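## Task

Take the eraser lying on the table and place it in whichever drawer already contains an eraser. The drawers have no end stops and can be pulled completely free. Every other item must finish inside its own drawer, and all drawers must be closed at the end. The chest may slide a few centimetres or rotate a little but has to finish standing upright. Anything that stays in place only because the robot is holding it does not count.

## Robot and tools

Robot: two six-joint arms, left_arm and right_arm, each ending in a parallel two-finger gripper (50 mm maximum opening). Base roots in the scene frame: left_arm at (+0.079, +0.551, 0) m, quat_wxyz (+0.995, 0, 0, -0.104); right_arm at (+0.096, -0.613, 0) m, quat_wxyz (+0.999, 0, 0, -0.050). The names do not refer to image sides.

Scene frame: origin on the tabletop midway between the arms, +z up, +x outward over the table, left_arm on the +y side. Reported gripper positions (metres) and quat_wxyz use this frame; printed positions may be off, more so at long reach.

Gripper frame: fingers extend along its +z and close along its x. end_effector_position is the point midway between the pads; fingertips reach 17.5 mm past it. Pure rotations pivot about that point, which lies 25 mm toward the gripper's -y from the last joint's axis. A flat block protrudes about 9 cm toward -y and rotates with the gripper, so watch its clearance.

Row format (used by execute_actions and move): 18 numbers, each in [-1, 1], always for both arms: left dx, dy, dz, rx, ry, rz, left position, force_limit, speed, then the same nine for the right. dx..rz are an offset, not a pose: expressed in that gripper's own axes, measured from the gripper's measured pose when the action begins (for a call's first action, the last pose reported in this scene). Scale: 1.0 = 0.6 m or 180 degrees; rx, ry, rz form one rotation vector. Gripper numbers are absolute settings: position +1 fully open, about -0.65 pads touching, -1 to grip (closes until blocked); force_limit -1/0/+1 ≈ 20/102/185 N per pad (actual grip up to ~17% more); speed -1/0/+1 ≈ 20/85/150 mm/s. To leave a gripper unchanged, resend its previous three values; a 0 is a real command.

execute_actions(actions): a list of actions; each action is up to 15 rows, one per 1/30 s step, the last row repeated to fill 15 steps. Every row in an action is offset from that action's start pose, not from the previous row. Per step, the commanded pose is clipped to within 70 mm and 16 degrees of the measured pose; position wins over orientation if both cannot be met. After an action the arm continues at most to its last clipped pose, so large moves need further actions. Commands lag about 0.15 s. An empty list just returns state and images.

move(target, speed, blocking): target is one 18-number row; the offsets are from the pose in the latest result showing one. Both grippers travel straight paths ending together, lasting 0.5 to 10 s (cut off at 10 s). speed is the path top speed in m/s, 0.002 to 0.5, default 0.25; rotation capped at twice that in rad/s. Finger values are sent at the start. Paths ignore obstacles and the other arm, may lag, stray or overshoot speed near full extension. blocking=false returns after 0.5 s while motion continues; then only wait or stop is accepted until a result shows the move ended. The result adds a 'move:' line: ending (done, off_target, moving, held, fault), limits hit (paced = pose clipped; held = a check blocked steps, after which the arm may jump fast), plus each gripper's distance to its target.

wait(seconds): 0 to 10; arms hold their last command; a running move continues. stop(): brakes a running move (needs room; fingers keep moving). zoom_image(camera, region): enlarges [x0, y0, x1, y1] pixels (max 504x504) of the latest image of cam_high, cam_low, cam_left_wrist or cam_right_wrist (all 672x504). read_manual(section): licence texts only. finished_scene(scene): ends the given scene irreversibly after the robot holds its final command, reports success, and gives the next task; only call it once the goal holds without the robot.

Results: a state line per arm with pose and velocities, 'Hand target' lines (where the controller is driving), step readings with HELD marks where an arm's row was held back, 'pose unreachable' when the clearance check altered a command, and images. object_status: 0 moving, 1 blocked while opening, 2 blocked while closing (a grip), 3 reached target or pads met (usually nothing held). A new position resets it to 0 briefly. Opening ≈ (250 - position_measured) × 0.202 mm. Stopped fingers ignore new force/speed until position changes by at least 0.01; to soften a grip, open first. Lost grips re-close automatically except after force_limit -1, which keeps reading 2. Off-centre grips on fixed objects weaken over time.

Hazards: arms are stiff; pushing past contact on firm objects, or fast contact, can cause faults. Torque fault (joint load limits: pan and lift 287, elbow 130, wrists 48.7 N m, held weight included) or 150 N external force stops that arm for 10 s and skips the rest of the call. Holding loads heats motors: MOTOR HOT from 70 °C, OVER-TEMPERATURE FAULT braking at 85 °C. Brief tugs may hit a held part. Never let the arms collide or press each other. Do not drop, slam or knock anything off the table; drawers can come right out, so pull gently and not too far. Keep the chest upright. For a stationary arm, send zeros (or the offset back to its wanted pose first) with its gripper values repeated.

Each tool is called after "Request:" as name([rows], argument=value, ...), one row to a line, values as JSON.

## Session

I'll start by looking at the scene.

Request:
execute_actions(actions=[])

Scene clock: 0.00 s.
left_arm: end_effector_position=(+0.7965, +0.6811, +0.1755) position_measured=3 object_status=3 end_effector_quat_wxyz=(-0.157, +0.949, -0.224, -0.156) end_effector_velocity=(-0.000, +0.000, +0.000) end_effector_angular_velocity=(+0.001, +0.001, +0.002) | right_arm: end_effector_position=(+0.4507, -0.8549, +0.2393) position_measured=3 object_status=3 end_effector_quat_wxyz=(-0.119, +0.369, +0.897, +0.213) end_effector_velocity=(-0.000, +0.000, +0.001) end_effector_angular_velocity=(-0.002, -0.001, -0.000)
Joint positions: left_arm=[ 3.119 -1.303  1.886 -1.827 -1.259  1.751] | right_arm=[ 2.15  -1.77   2.2   -1.534 -1.403 -1.92 ]
Joint velocities: left_arm=[ 0.    -0.    -0.     0.002 -0.    -0.002] | right_arm=[-0.    -0.003 -0.     0.001 -0.     0.   ]
Hand target (left_arm): +0.796, +0.681, +0.175; -0.157, +0.949, -0.224, -0.156
Hand target (right_arm): +0.451, -0.855, +0.239; -0.119, +0.369, +0.897, +0.213

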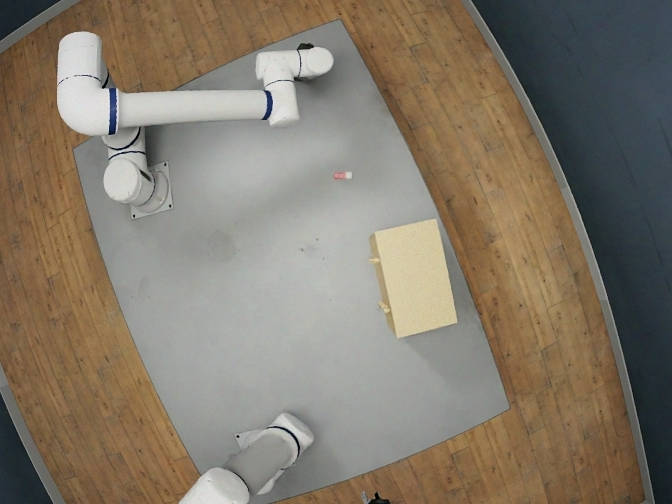

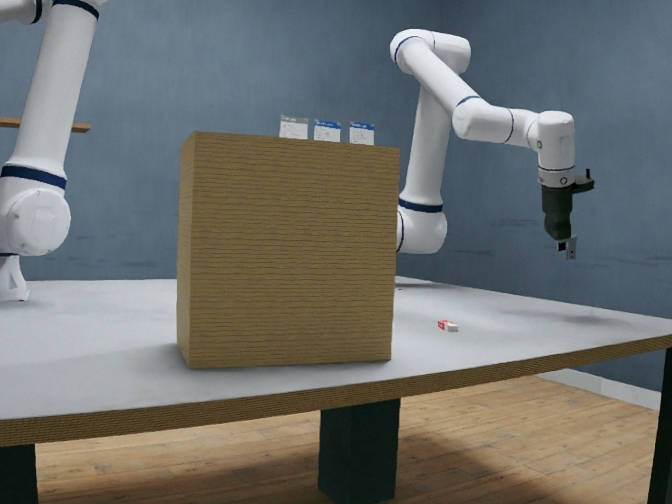

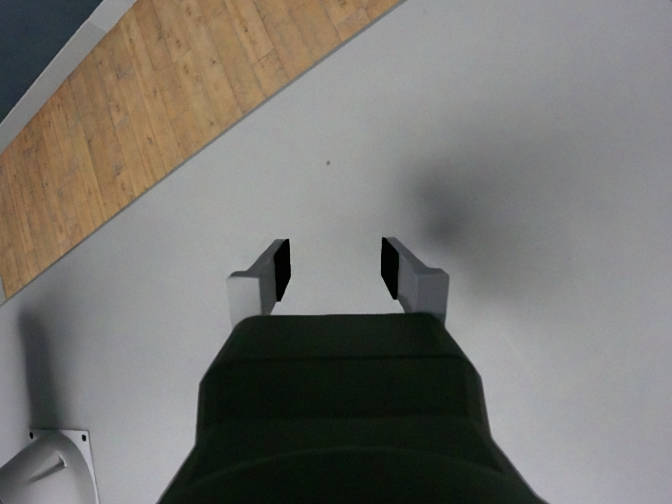

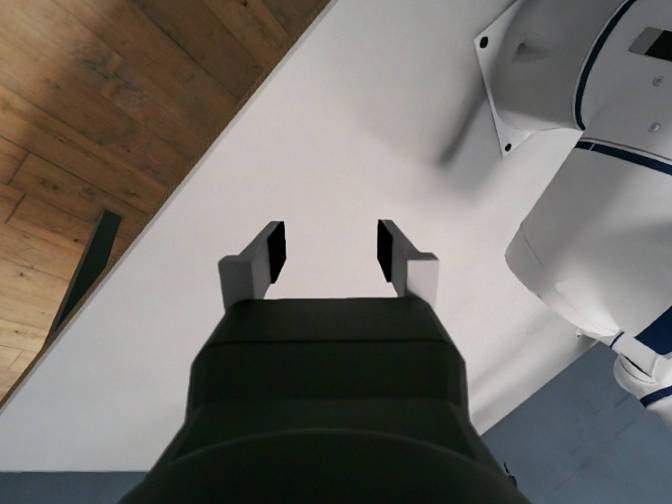

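Request:
zoom_image(camera="cam_high", region=[300, 140, 500, 360])

Request:
zoom_image(camera="cam_low", region=[150, 90, 500, 390])

Region (300, 140, 500, 360) of cam_high's 672x504 image, scaled by 2.291, with more detail than that image has; it fills the left 458 columns of this view, and the rest is white.

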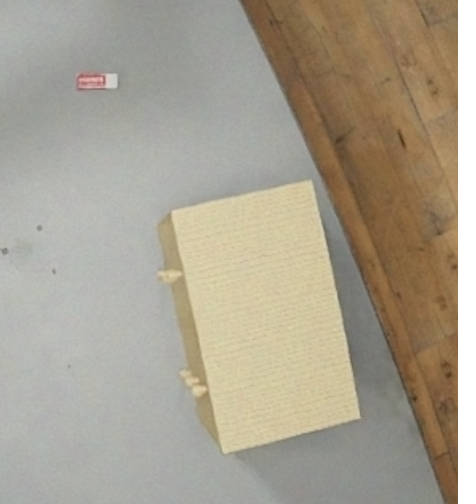

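Region (150, 90, 500, 390) of cam_low's 672x504 image, scaled by 1.440, with more detail than that image has; it fills the top 432 rows of this view, and the rest is white.

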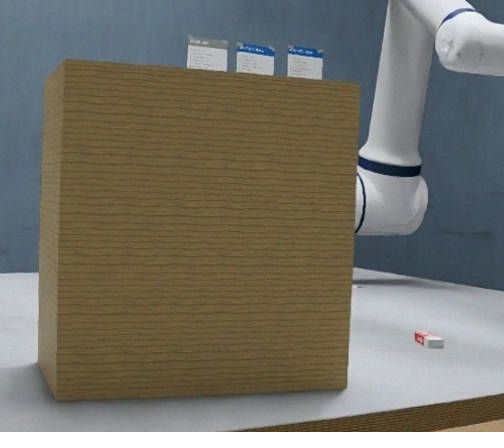

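Request:
zoom_image(camera="cam_high", region=[40, 20, 360, 260])

Request:
zoom_image(camera="cam_high", region=[160, 344, 460, 504])

Region (40, 20, 360, 260) of cam_high's 672x504 image, scaled by 1.575, with more detail than that image has; it fills the top 378 rows of this view, and the rest is white.

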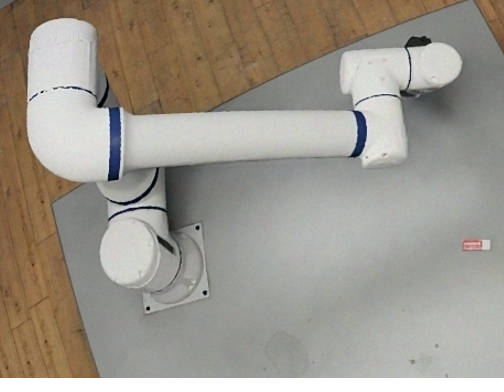

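Region (160, 344, 460, 504) of cam_high's 672x504 image, scaled by 1.680, with more detail than that image has; it fills the top 269 rows of this view, and the rest is white.

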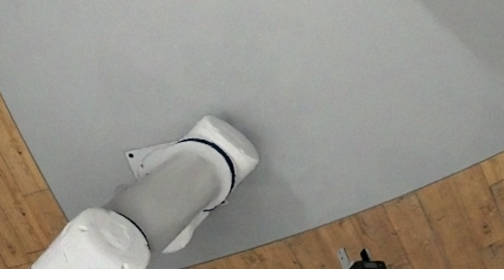

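Request:
zoom_image(camera="cam_low", region=[270, 105, 390, 160])

Request:
zoom_image(camera="cam_high", region=[360, 210, 470, 345])

Request:
zoom_image(camera="cam_high", region=[320, 160, 370, 190])

Region (270, 105, 390, 160) of cam_low's 672x504 image, scaled by 4.200, with more detail than that image has; it fills the top 231 rows of this view, and the rest is white.

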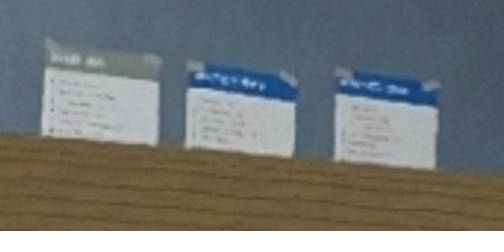

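Region (360, 210, 470, 345) of cam_high's 672x504 image, scaled by 3.733, with more detail than that image has; it fills the left 411 columns of this view, and the rest is white.

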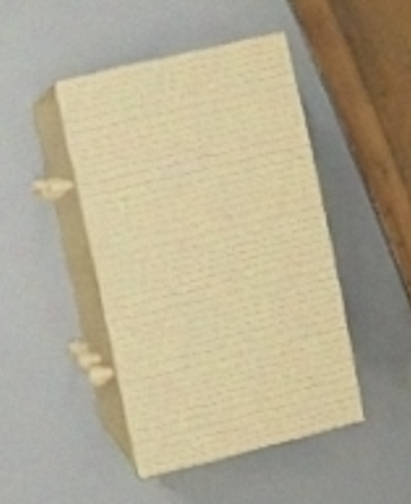

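Region (320, 160, 370, 190) of cam_high's 672x504 image, scaled by 10.080, with more detail than that image has; it fills the top 302 rows of this view, and the rest is white.

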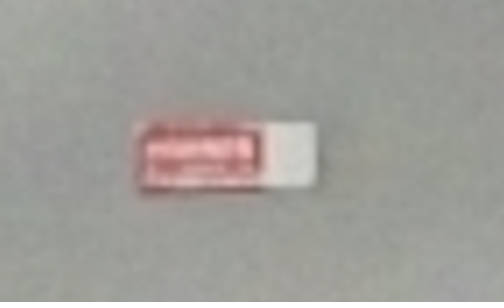

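Request:
move(target=[0.2168,0.5200,-0.3018,-0.1558,0.0312,-0.5102,1,0,0, 0.7115,0.5978,0.2327,0.1884,0.0352,-0.6735,1,0,0], speed=0.4)

Scene clock: 123.43 s.
left_arm: end_effector_position=(+0.8003, +0.3004, +0.2189) position_measured=3 object_status=3 end_effector_quat_wxyz=(-0.001, +0.835, +0.551, +0.000) end_effector_velocity=(-0.001, -0.002, +0.000) end_effector_angular_velocity=(+0.001, -0.001, +0.009) | right_arm: end_effector_position=(+0.4011, -0.2988, +0.3826) position_measured=3 object_status=3 end_effector_quat_wxyz=(-0.002, +0.639, -0.770, -0.002) end_effector_velocity=(+0.001, +0.003, +0.001) end_effector_angular_velocity=(-0.002, -0.005, +0.010)
Joint positions: left_arm=[ 2.787 -1.322  1.828 -2.075 -1.57  -0.16 ] | right_arm=[ 3.656 -2.084  2.177 -1.667 -1.567 -2.541]
Joint velocities: left_arm=[-0.002 -0.    -0.     0.001  0.001 -0.011] | right_arm=[ 0.008  0.004 -0.003 -0.004 -0.003 -0.002]
Hand target (left_arm): +0.800, +0.300, +0.219; -0.001, +0.834, +0.551, +0.000
Hand target (right_arm): +0.401, -0.298, +0.383; +0.002, -0.639, +0.769, +0.001
Off the commanded pose (left_arm): 0.001 m, 0 deg.
Off the commanded pose (right_arm): 0.002 m, 0 deg.
move: done

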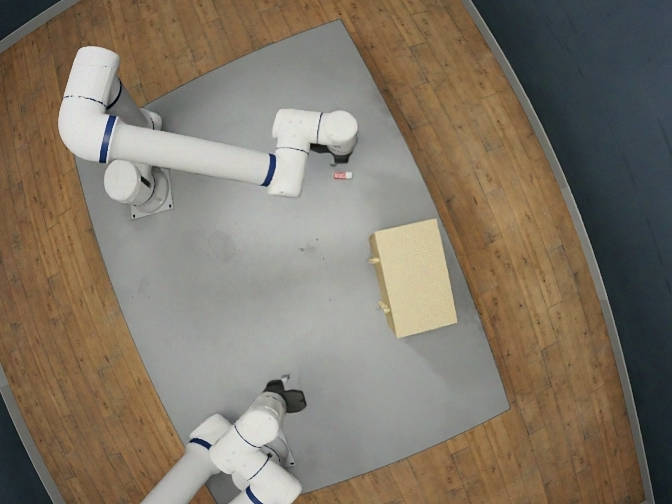

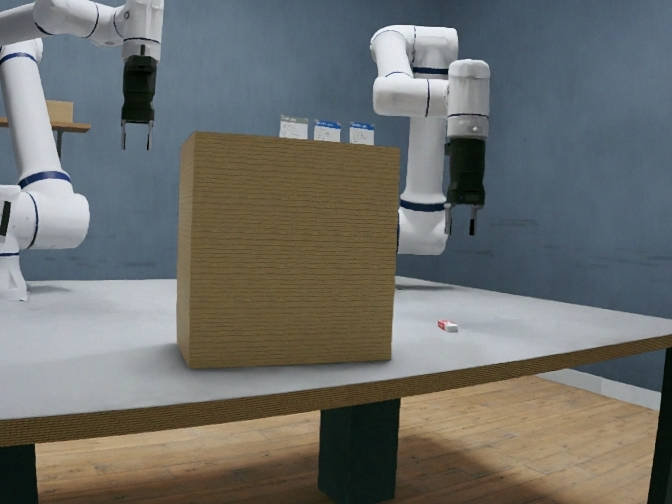

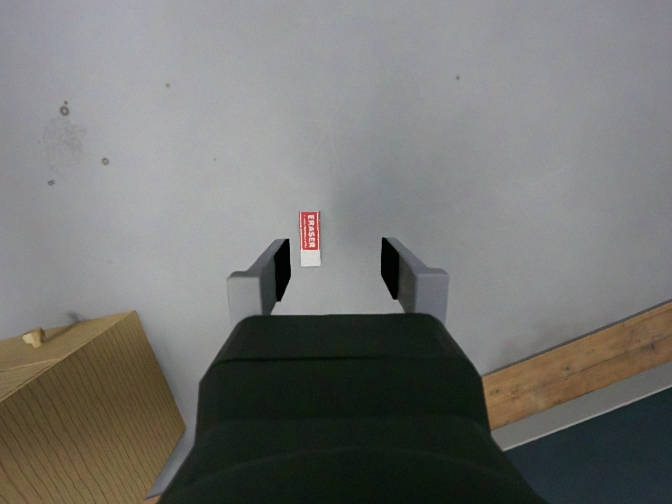

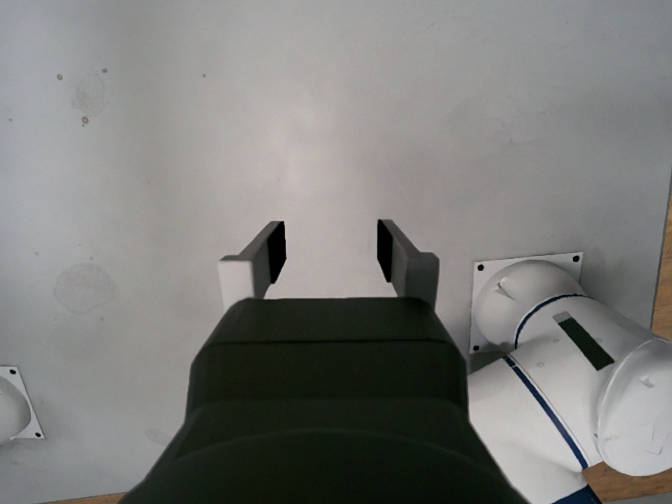

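Request:
move(target=[-0.0427,0.0632,0.2315,0,0,0,1,0,0, -0.3607,-0.1308,0.0235,0.25,0,0,1,0,0], speed=0.3)

Scene clock: 187.10 s.
left_arm: end_effector_position=(+0.8253, +0.2626, +0.0800) position_measured=3 object_status=3 end_effector_quat_wxyz=(-0.001, +0.835, +0.551, +0.000) end_effector_velocity=(-0.000, -0.000, -0.001) end_effector_angular_velocity=(+0.001, +0.001, +0.000) | right_arm: end_effector_position=(+0.5171, -0.1005, +0.3690) position_measured=3 object_status=3 end_effector_quat_wxyz=(+0.246, -0.589, +0.712, -0.292) end_effector_velocity=(+0.000, +0.003, -0.000) end_effector_angular_velocity=(-0.002, -0.009, +0.003)
Joint positions: left_arm=[ 2.763 -1.135  1.856 -2.291 -1.57  -0.183] | right_arm=[ 4.158 -1.627  2.173 -2.544 -2.249 -2.19 ]
Joint velocities: left_arm=[-0.     0.002 -0.     0.    -0.    -0.001] | right_arm=[ 0.006  0.007 -0.001 -0.01  -0.009 -0.001]
Hand target (left_arm): +0.825, +0.263, +0.080; -0.001, +0.835, +0.551, +0.000
Hand target (right_arm): +0.517, -0.100, +0.369; +0.246, -0.589, +0.712, -0.292
Off the commanded pose (left_arm): 0.000 m, 0 deg.
Off the commanded pose (right_arm): 0.001 m, 0 deg.
move: done

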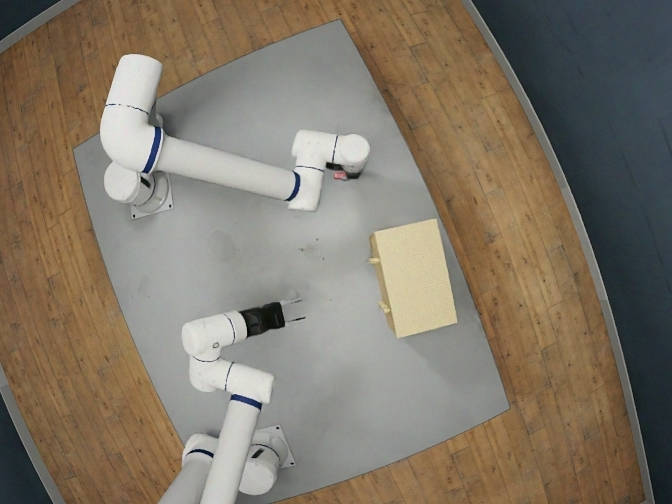

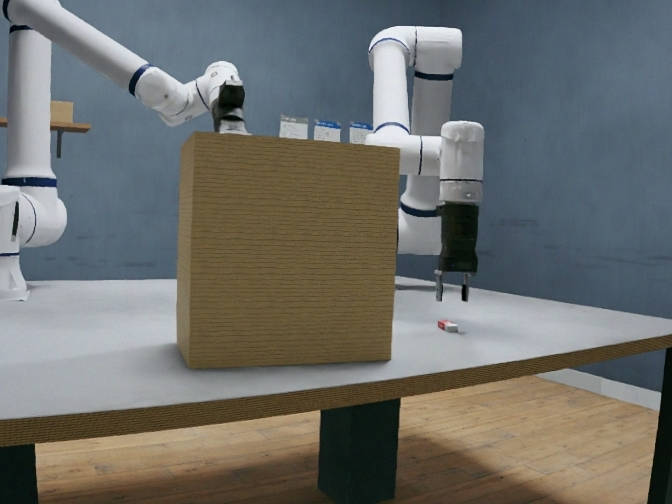

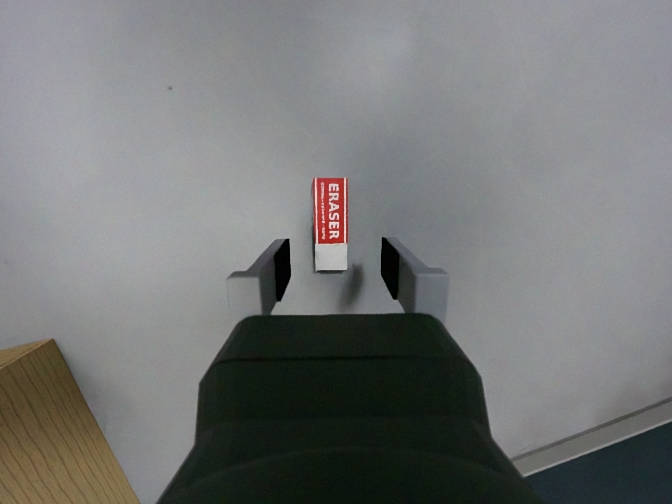

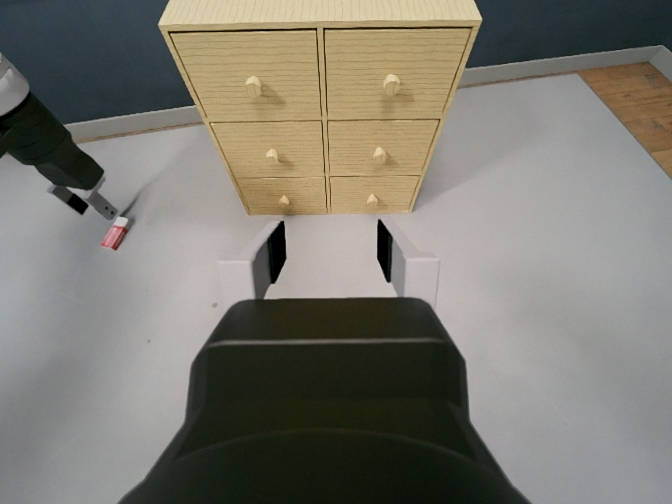

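Request:
zoom_image(camera="cam_right_wrist", region=[150, 0, 500, 230])

Request:
zoom_image(camera="cam_left_wrist", region=[230, 150, 450, 320])

Region (150, 0, 500, 230) of cam_right_wrist's 672x504 image, scaled by 1.440, with more detail than that image has; it fills the top 331 rows of this view, and the rest is white.

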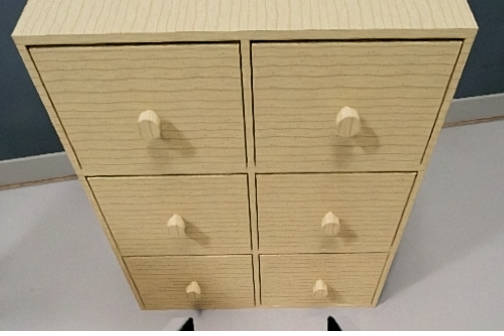

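Region (230, 150, 450, 320) of cam_left_wrist's 672x504 image, scaled by 2.291, with more detail than that image has; it fills the top 389 rows of this view, and the rest is white.

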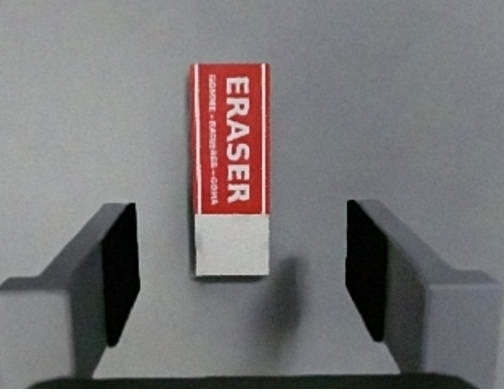

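Request:
move(target=[-0.0033,0,0.08,0,0,0,1,0,0, 0.1370,-0.1420,0.3705,0,0,0,1,0,0], speed=0.25)

Scene clock: 308.80 s.
left_arm: end_effector_position=(+0.8245, +0.2609, +0.0320) position_measured=3 object_status=3 end_effector_quat_wxyz=(-0.001, +0.835, +0.551, +0.000) end_effector_velocity=(+0.000, -0.000, -0.000) end_effector_angular_velocity=(-0.001, -0.001, +0.000) | right_arm: end_effector_position=(+0.7152, -0.2212, +0.2711) position_measured=3 object_status=3 end_effector_quat_wxyz=(+0.246, -0.589, +0.712, -0.292) end_effector_velocity=(+0.002, -0.001, -0.000) end_effector_angular_velocity=(+0.001, -0.002, +0.001)
Joint positions: left_arm=[ 2.761 -1.079  1.879 -2.369 -1.57  -0.186] | right_arm=[ 3.761 -1.451  2.262 -3.033 -2.043 -2.596]
Joint velocities: left_arm=[ 0.     0.001  0.    -0.002  0.    -0.   ] | right_arm=[-0.004  0.002 -0.    -0.007  0.003 -0.004]
Hand target (left_arm): +0.825, +0.261, +0.032; -0.001, +0.835, +0.551, +0.000
Hand target (right_arm): +0.715, -0.221, +0.271; +0.246, -0.589, +0.712, -0.292
Off the commanded pose (left_arm): 0.000 m, 0 deg.
Off the commanded pose (right_arm): 0.001 m, 0 deg.
move: done

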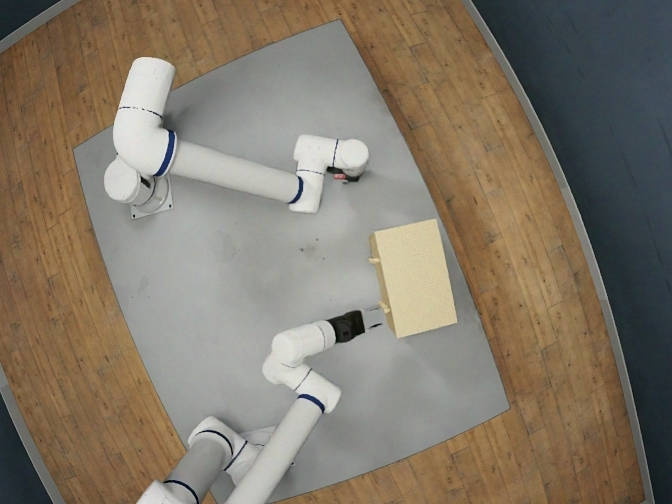

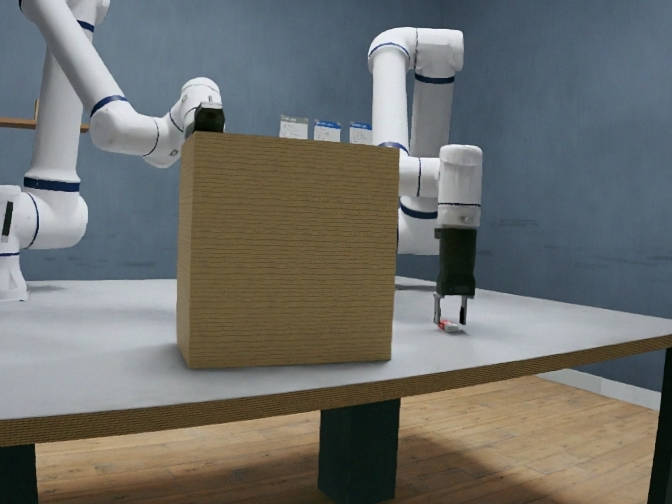

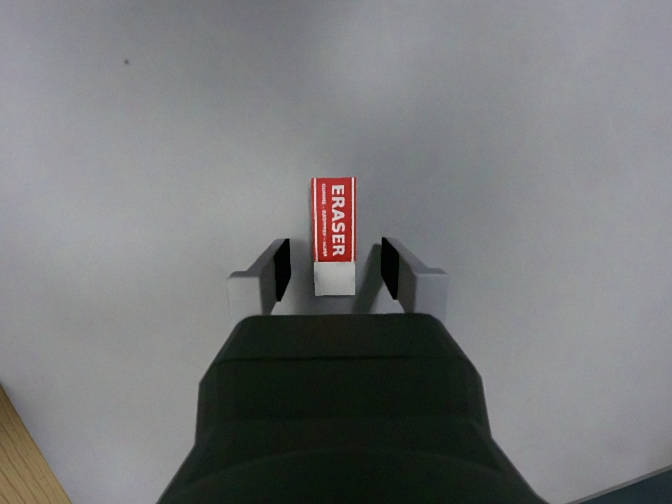

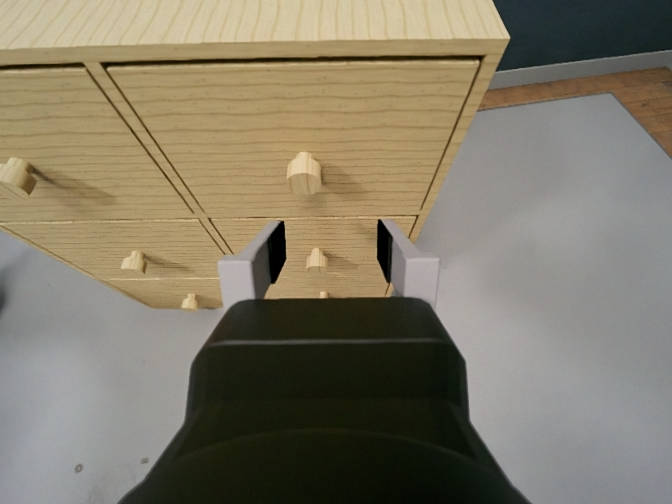

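Request:
zoom_image(camera="cam_low", region=[410, 270, 500, 345])

Request:
zoom_image(camera="cam_right_wrist", region=[200, 100, 460, 310])

Request:
zoom_image(camera="cam_high", region=[330, 280, 420, 350])

Region (410, 270, 500, 345) of cam_low's 672x504 image, scaled by 5.600, with more detail than that image has.

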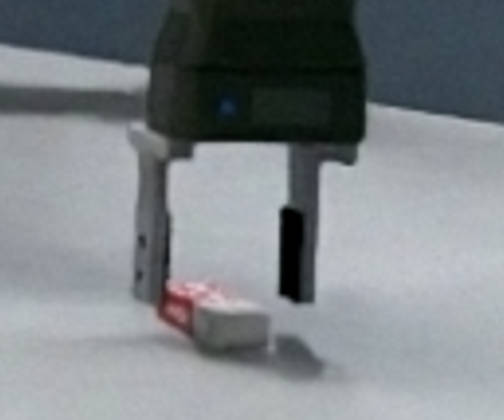

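Region (200, 100, 460, 310) of cam_right_wrist's 672x504 image, scaled by 1.938, with more detail than that image has; it fills the top 407 rows of this view, and the rest is white.

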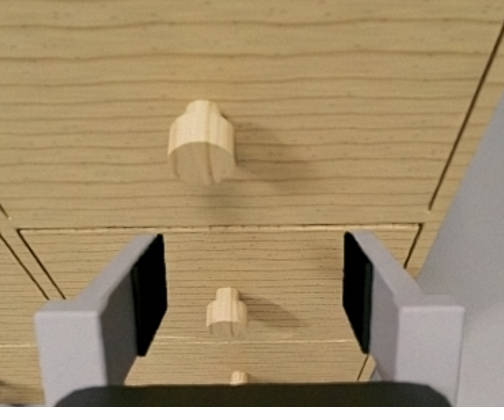

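Region (330, 280, 420, 350) of cam_high's 672x504 image, scaled by 5.600, with more detail than that image has.

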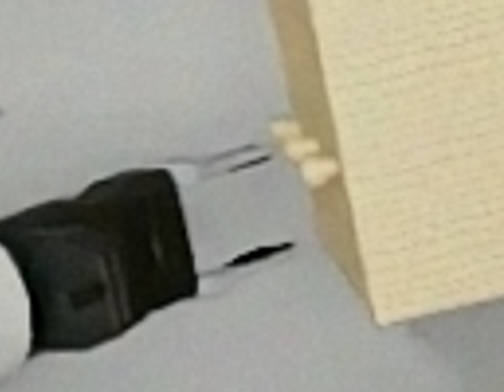

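Request:
move(target=[0,0,0.0183,0,0,0,1,0,0, -0.0235,-0.0388,0.0578,0,0,0,1,0,0], speed=0.08)

Scene clock: 380.10 s.
left_arm: end_effector_position=(+0.8245, +0.2609, +0.0211) position_measured=3 object_status=3 end_effector_quat_wxyz=(-0.001, +0.835, +0.551, +0.000) end_effector_velocity=(+0.001, -0.000, -0.000) end_effector_angular_velocity=(-0.000, -0.001, -0.001) | right_arm: end_effector_position=(+0.7577, -0.2149, +0.2630) position_measured=3 object_status=3 end_effector_quat_wxyz=(+0.246, -0.589, +0.712, -0.292) end_effector_velocity=(+0.003, +0.000, -0.001) end_effector_angular_velocity=(+0.001, -0.001, -0.001)
Joint positions: left_arm=[ 2.761 -1.066  1.883 -2.387 -1.57  -0.186] | right_arm=[ 3.735 -1.386  2.205 -3.051 -2.027 -2.619]
Joint velocities: left_arm=[-0.     0.001 -0.001 -0.002  0.001  0.001] | right_arm=[-0.002  0.005 -0.004 -0.002  0.001 -0.001]
Hand target (left_arm): +0.825, +0.261, +0.021; -0.001, +0.835, +0.551, +0.000
Hand target (right_arm): +0.758, -0.215, +0.263; +0.246, -0.589, +0.712, -0.292
Off the commanded pose (left_arm): 0.000 m, 0 deg.
Off the commanded pose (right_arm): 0.000 m, 0 deg.
move: done

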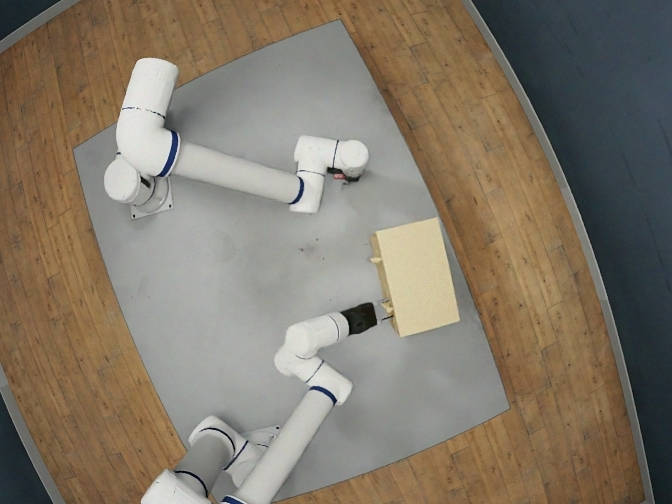

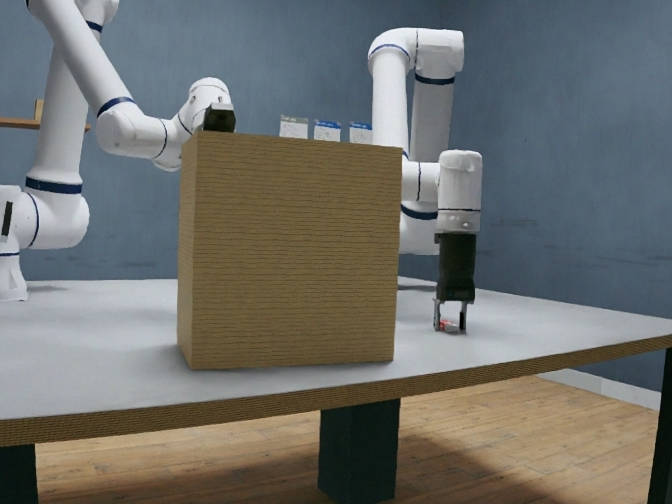

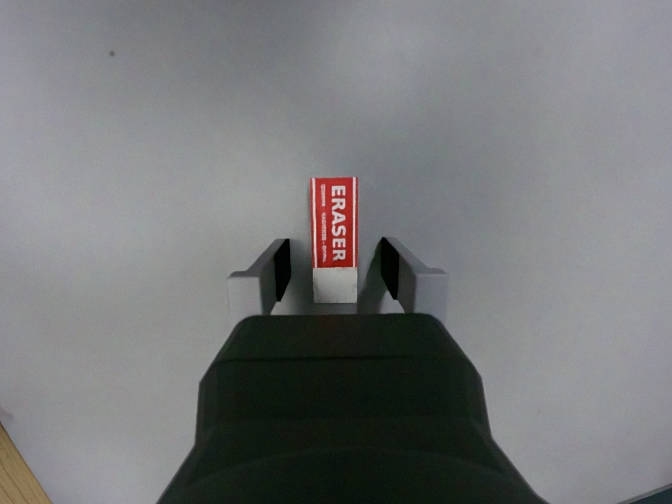

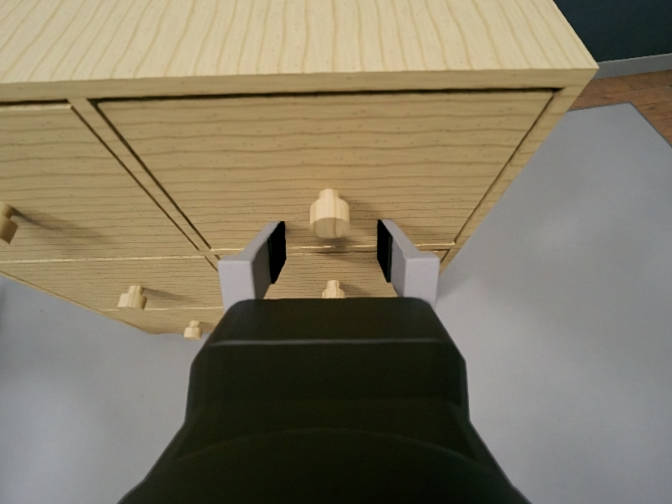

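Request:
zoom_image(camera="cam_right_wrist", region=[230, 150, 440, 310])

Request:
zoom_image(camera="cam_high", region=[360, 210, 470, 345])

Request:
zoom_image(camera="cam_low", region=[410, 270, 500, 345])

Region (230, 150, 440, 310) of cam_right_wrist's 672x504 image, scaled by 2.400, with more detail than that image has; it fills the top 384 rows of this view, and the rest is white.

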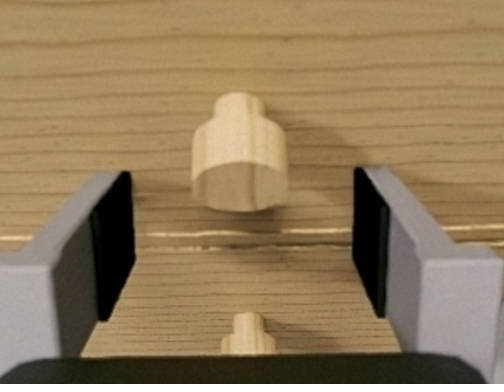

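Region (360, 210, 470, 345) of cam_high's 672x504 image, scaled by 3.733, with more detail than that image has; it fills the left 411 columns of this view, and the rest is white.

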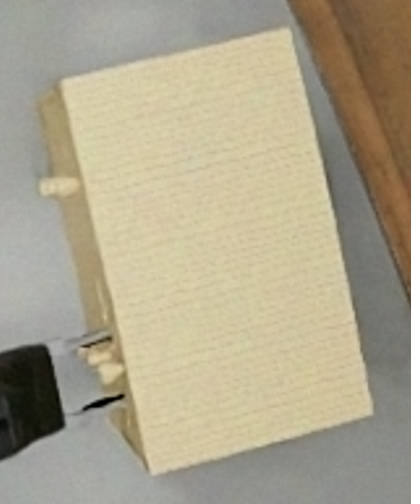

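Region (410, 270, 500, 345) of cam_low's 672x504 image, scaled by 5.600, with more detail than that image has.

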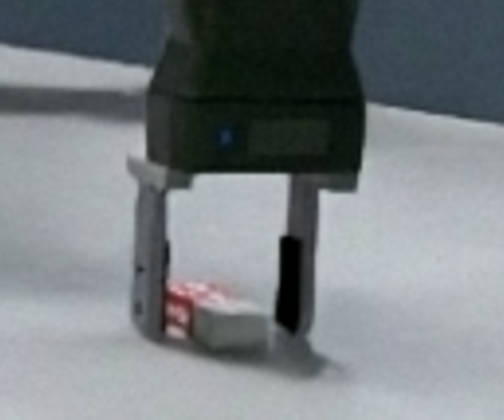

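Request:
move(target=[0,0,0,0,0,0,-1,-0.5,0.3, -0.0002,-0.0176,-0.0248,0,0,0,1,0,0], speed=0.05)

Scene clock: 438.83 s.
left_arm: end_effector_position=(+0.8245, +0.2610, +0.0211) position_measured=142 object_status=2 end_effector_quat_wxyz=(-0.001, +0.835, +0.551, +0.000) end_effector_velocity=(+0.000, -0.000, +0.001) end_effector_angular_velocity=(+0.000, +0.000, -0.001) | right_arm: end_effector_position=(+0.7548, -0.2143, +0.2806) position_measured=3 object_status=3 end_effector_quat_wxyz=(+0.246, -0.589, +0.712, -0.292) end_effector_velocity=(-0.000, -0.001, +0.004) end_effector_angular_velocity=(+0.001, -0.001, -0.002)
Joint positions: left_arm=[ 2.761 -1.065  1.883 -2.387 -1.57  -0.185] | right_arm=[ 3.738 -1.414  2.196 -3.013 -2.029 -2.617]
Joint velocities: left_arm=[ 0.    -0.    -0.001  0.001 -0.     0.001] | right_arm=[-0.001 -0.005 -0.002  0.006 -0.     0.001]
Hand target (left_arm): +0.825, +0.261, +0.021; -0.001, +0.835, +0.551, +0.000
Hand target (right_arm): +0.755, -0.214, +0.281; +0.246, -0.589, +0.712, -0.292
Off the commanded pose (left_arm): 0.000 m, 0 deg.
Off the commanded pose (right_arm): 0.000 m, 0 deg.
move: done

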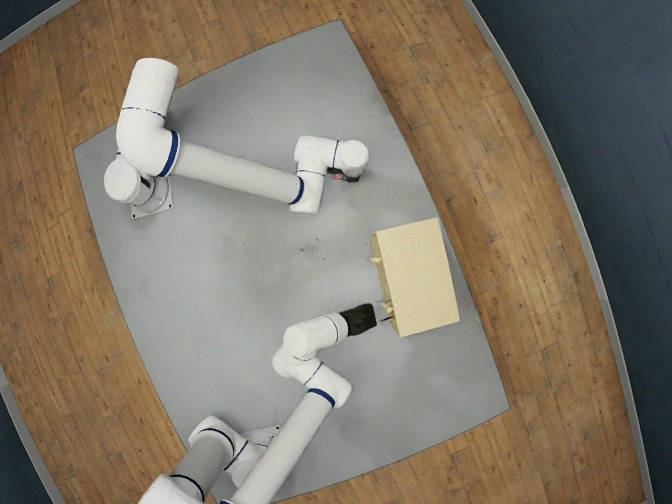

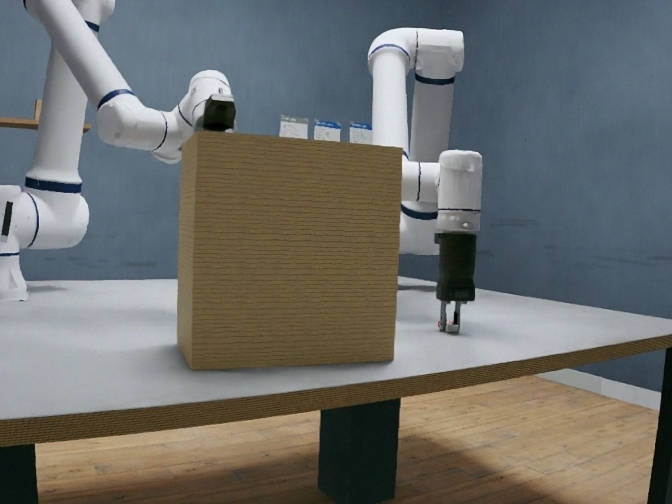

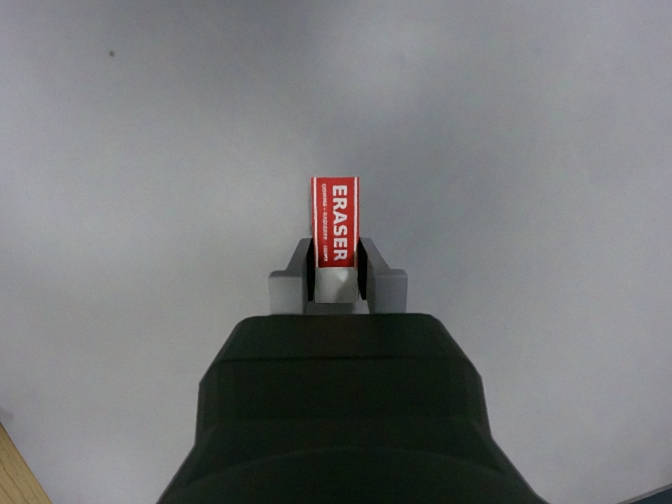

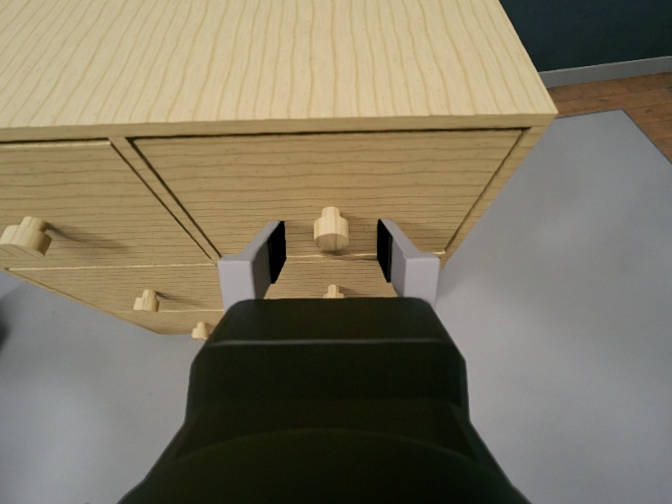

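Request:
zoom_image(camera="cam_right_wrist", region=[230, 150, 440, 310])

Request:
zoom_image(camera="cam_high", region=[340, 280, 420, 345])

Region (230, 150, 440, 310) of cam_right_wrist's 672x504 image, scaled by 2.400, with more detail than that image has; it fills the top 384 rows of this view, and the rest is white.

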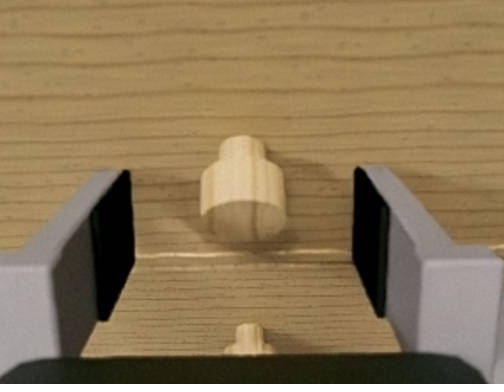

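Region (340, 280, 420, 345) of cam_high's 672x504 image, scaled by 6.300, with more detail than that image has; it fills the top 410 rows of this view, and the rest is white.

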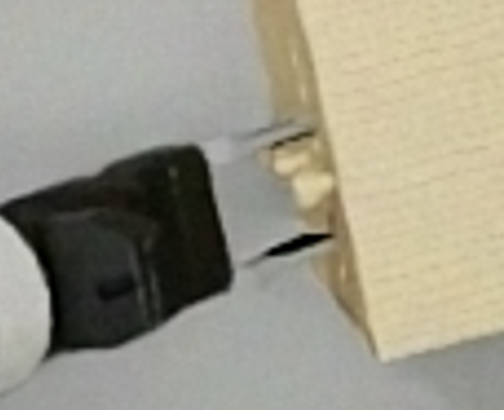

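Request:
move(target=[0,0,-0.1,0,0,0,-1,-0.5,0.3, 0,-0.002,0.002,0,0,0,-1,-0.5,0.3], speed=0.1)

Scene clock: 468.43 s.
left_arm: end_effector_position=(+0.8245, +0.2608, +0.0807) position_measured=142 object_status=2 end_effector_quat_wxyz=(-0.001, +0.835, +0.551, +0.000) end_effector_velocity=(-0.000, -0.001, +0.003) end_effector_angular_velocity=(-0.000, +0.000, -0.002) | right_arm: end_effector_position=(+0.7565, -0.2146, +0.2806) position_measured=177 object_status=2 end_effector_quat_wxyz=(+0.246, -0.589, +0.712, -0.292) end_effector_velocity=(-0.000, +0.000, +0.000) end_effector_angular_velocity=(+0.000, -0.001, +0.000)
Joint positions: left_arm=[ 2.761 -1.136  1.856 -2.289 -1.57  -0.186] | right_arm=[ 3.736 -1.413  2.194 -3.013 -2.028 -2.618]
Joint velocities: left_arm=[-0.001 -0.003 -0.002  0.004 -0.     0.001] | right_arm=[ 0. -0. -0. -0.  0. -0.]
Hand target (left_arm): +0.824, +0.261, +0.081; -0.001, +0.835, +0.551, +0.000
Hand target (right_arm): +0.757, -0.215, +0.281; +0.246, -0.589, +0.712, -0.292
Off the commanded pose (left_arm): 0.000 m, 0 deg.
Off the commanded pose (right_arm): 0.000 m, 0 deg.
move: done

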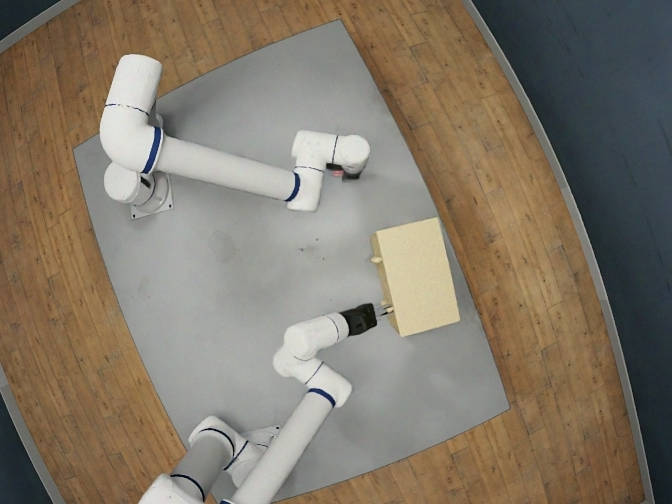

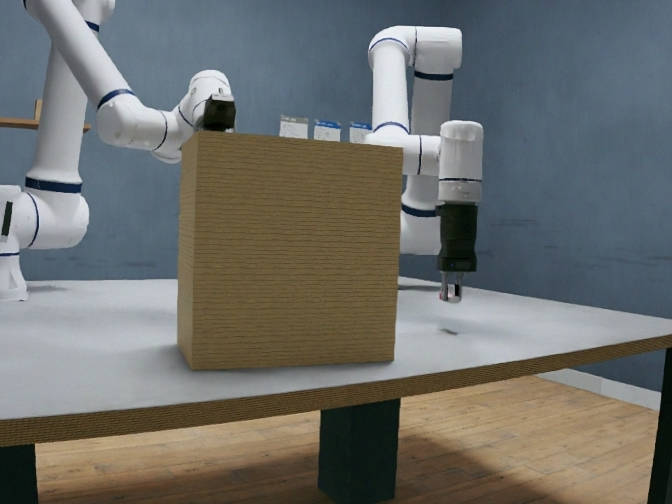

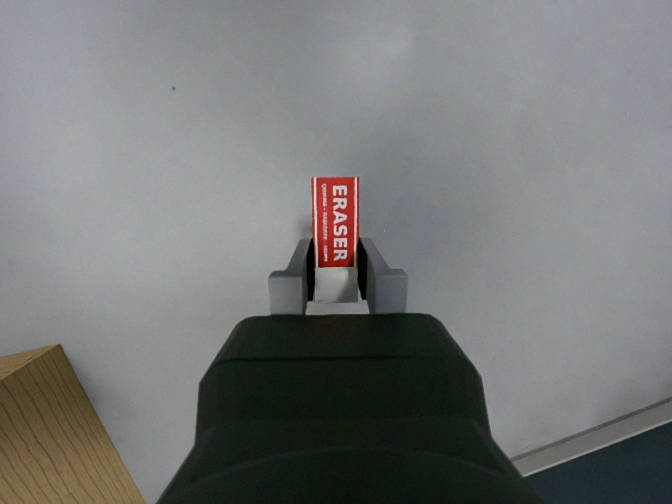

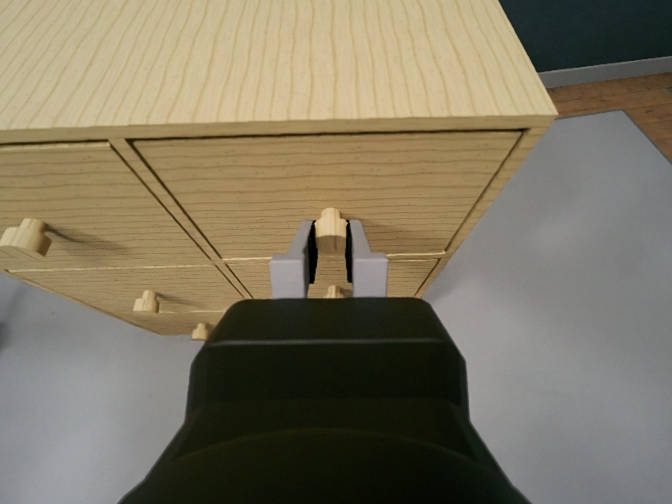

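Request:
zoom_image(camera="cam_right_wrist", region=[270, 190, 400, 300])

Request:
zoom_image(camera="cam_high", region=[350, 285, 410, 335])

Region (270, 190, 400, 300) of cam_right_wrist's 672x504 image, scaled by 3.877, with more detail than that image has; it fills the top 426 rows of this view, and the rest is white.

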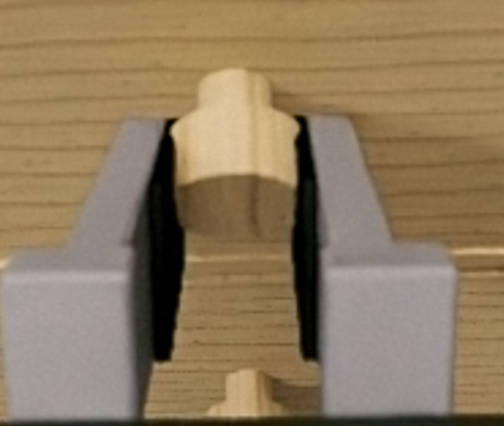

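Region (350, 285, 410, 335) of cam_high's 672x504 image, scaled by 8.400, with more detail than that image has.

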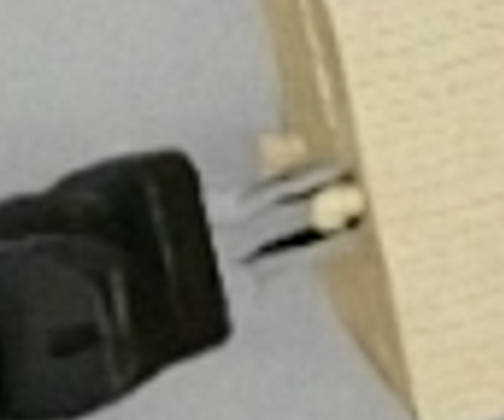

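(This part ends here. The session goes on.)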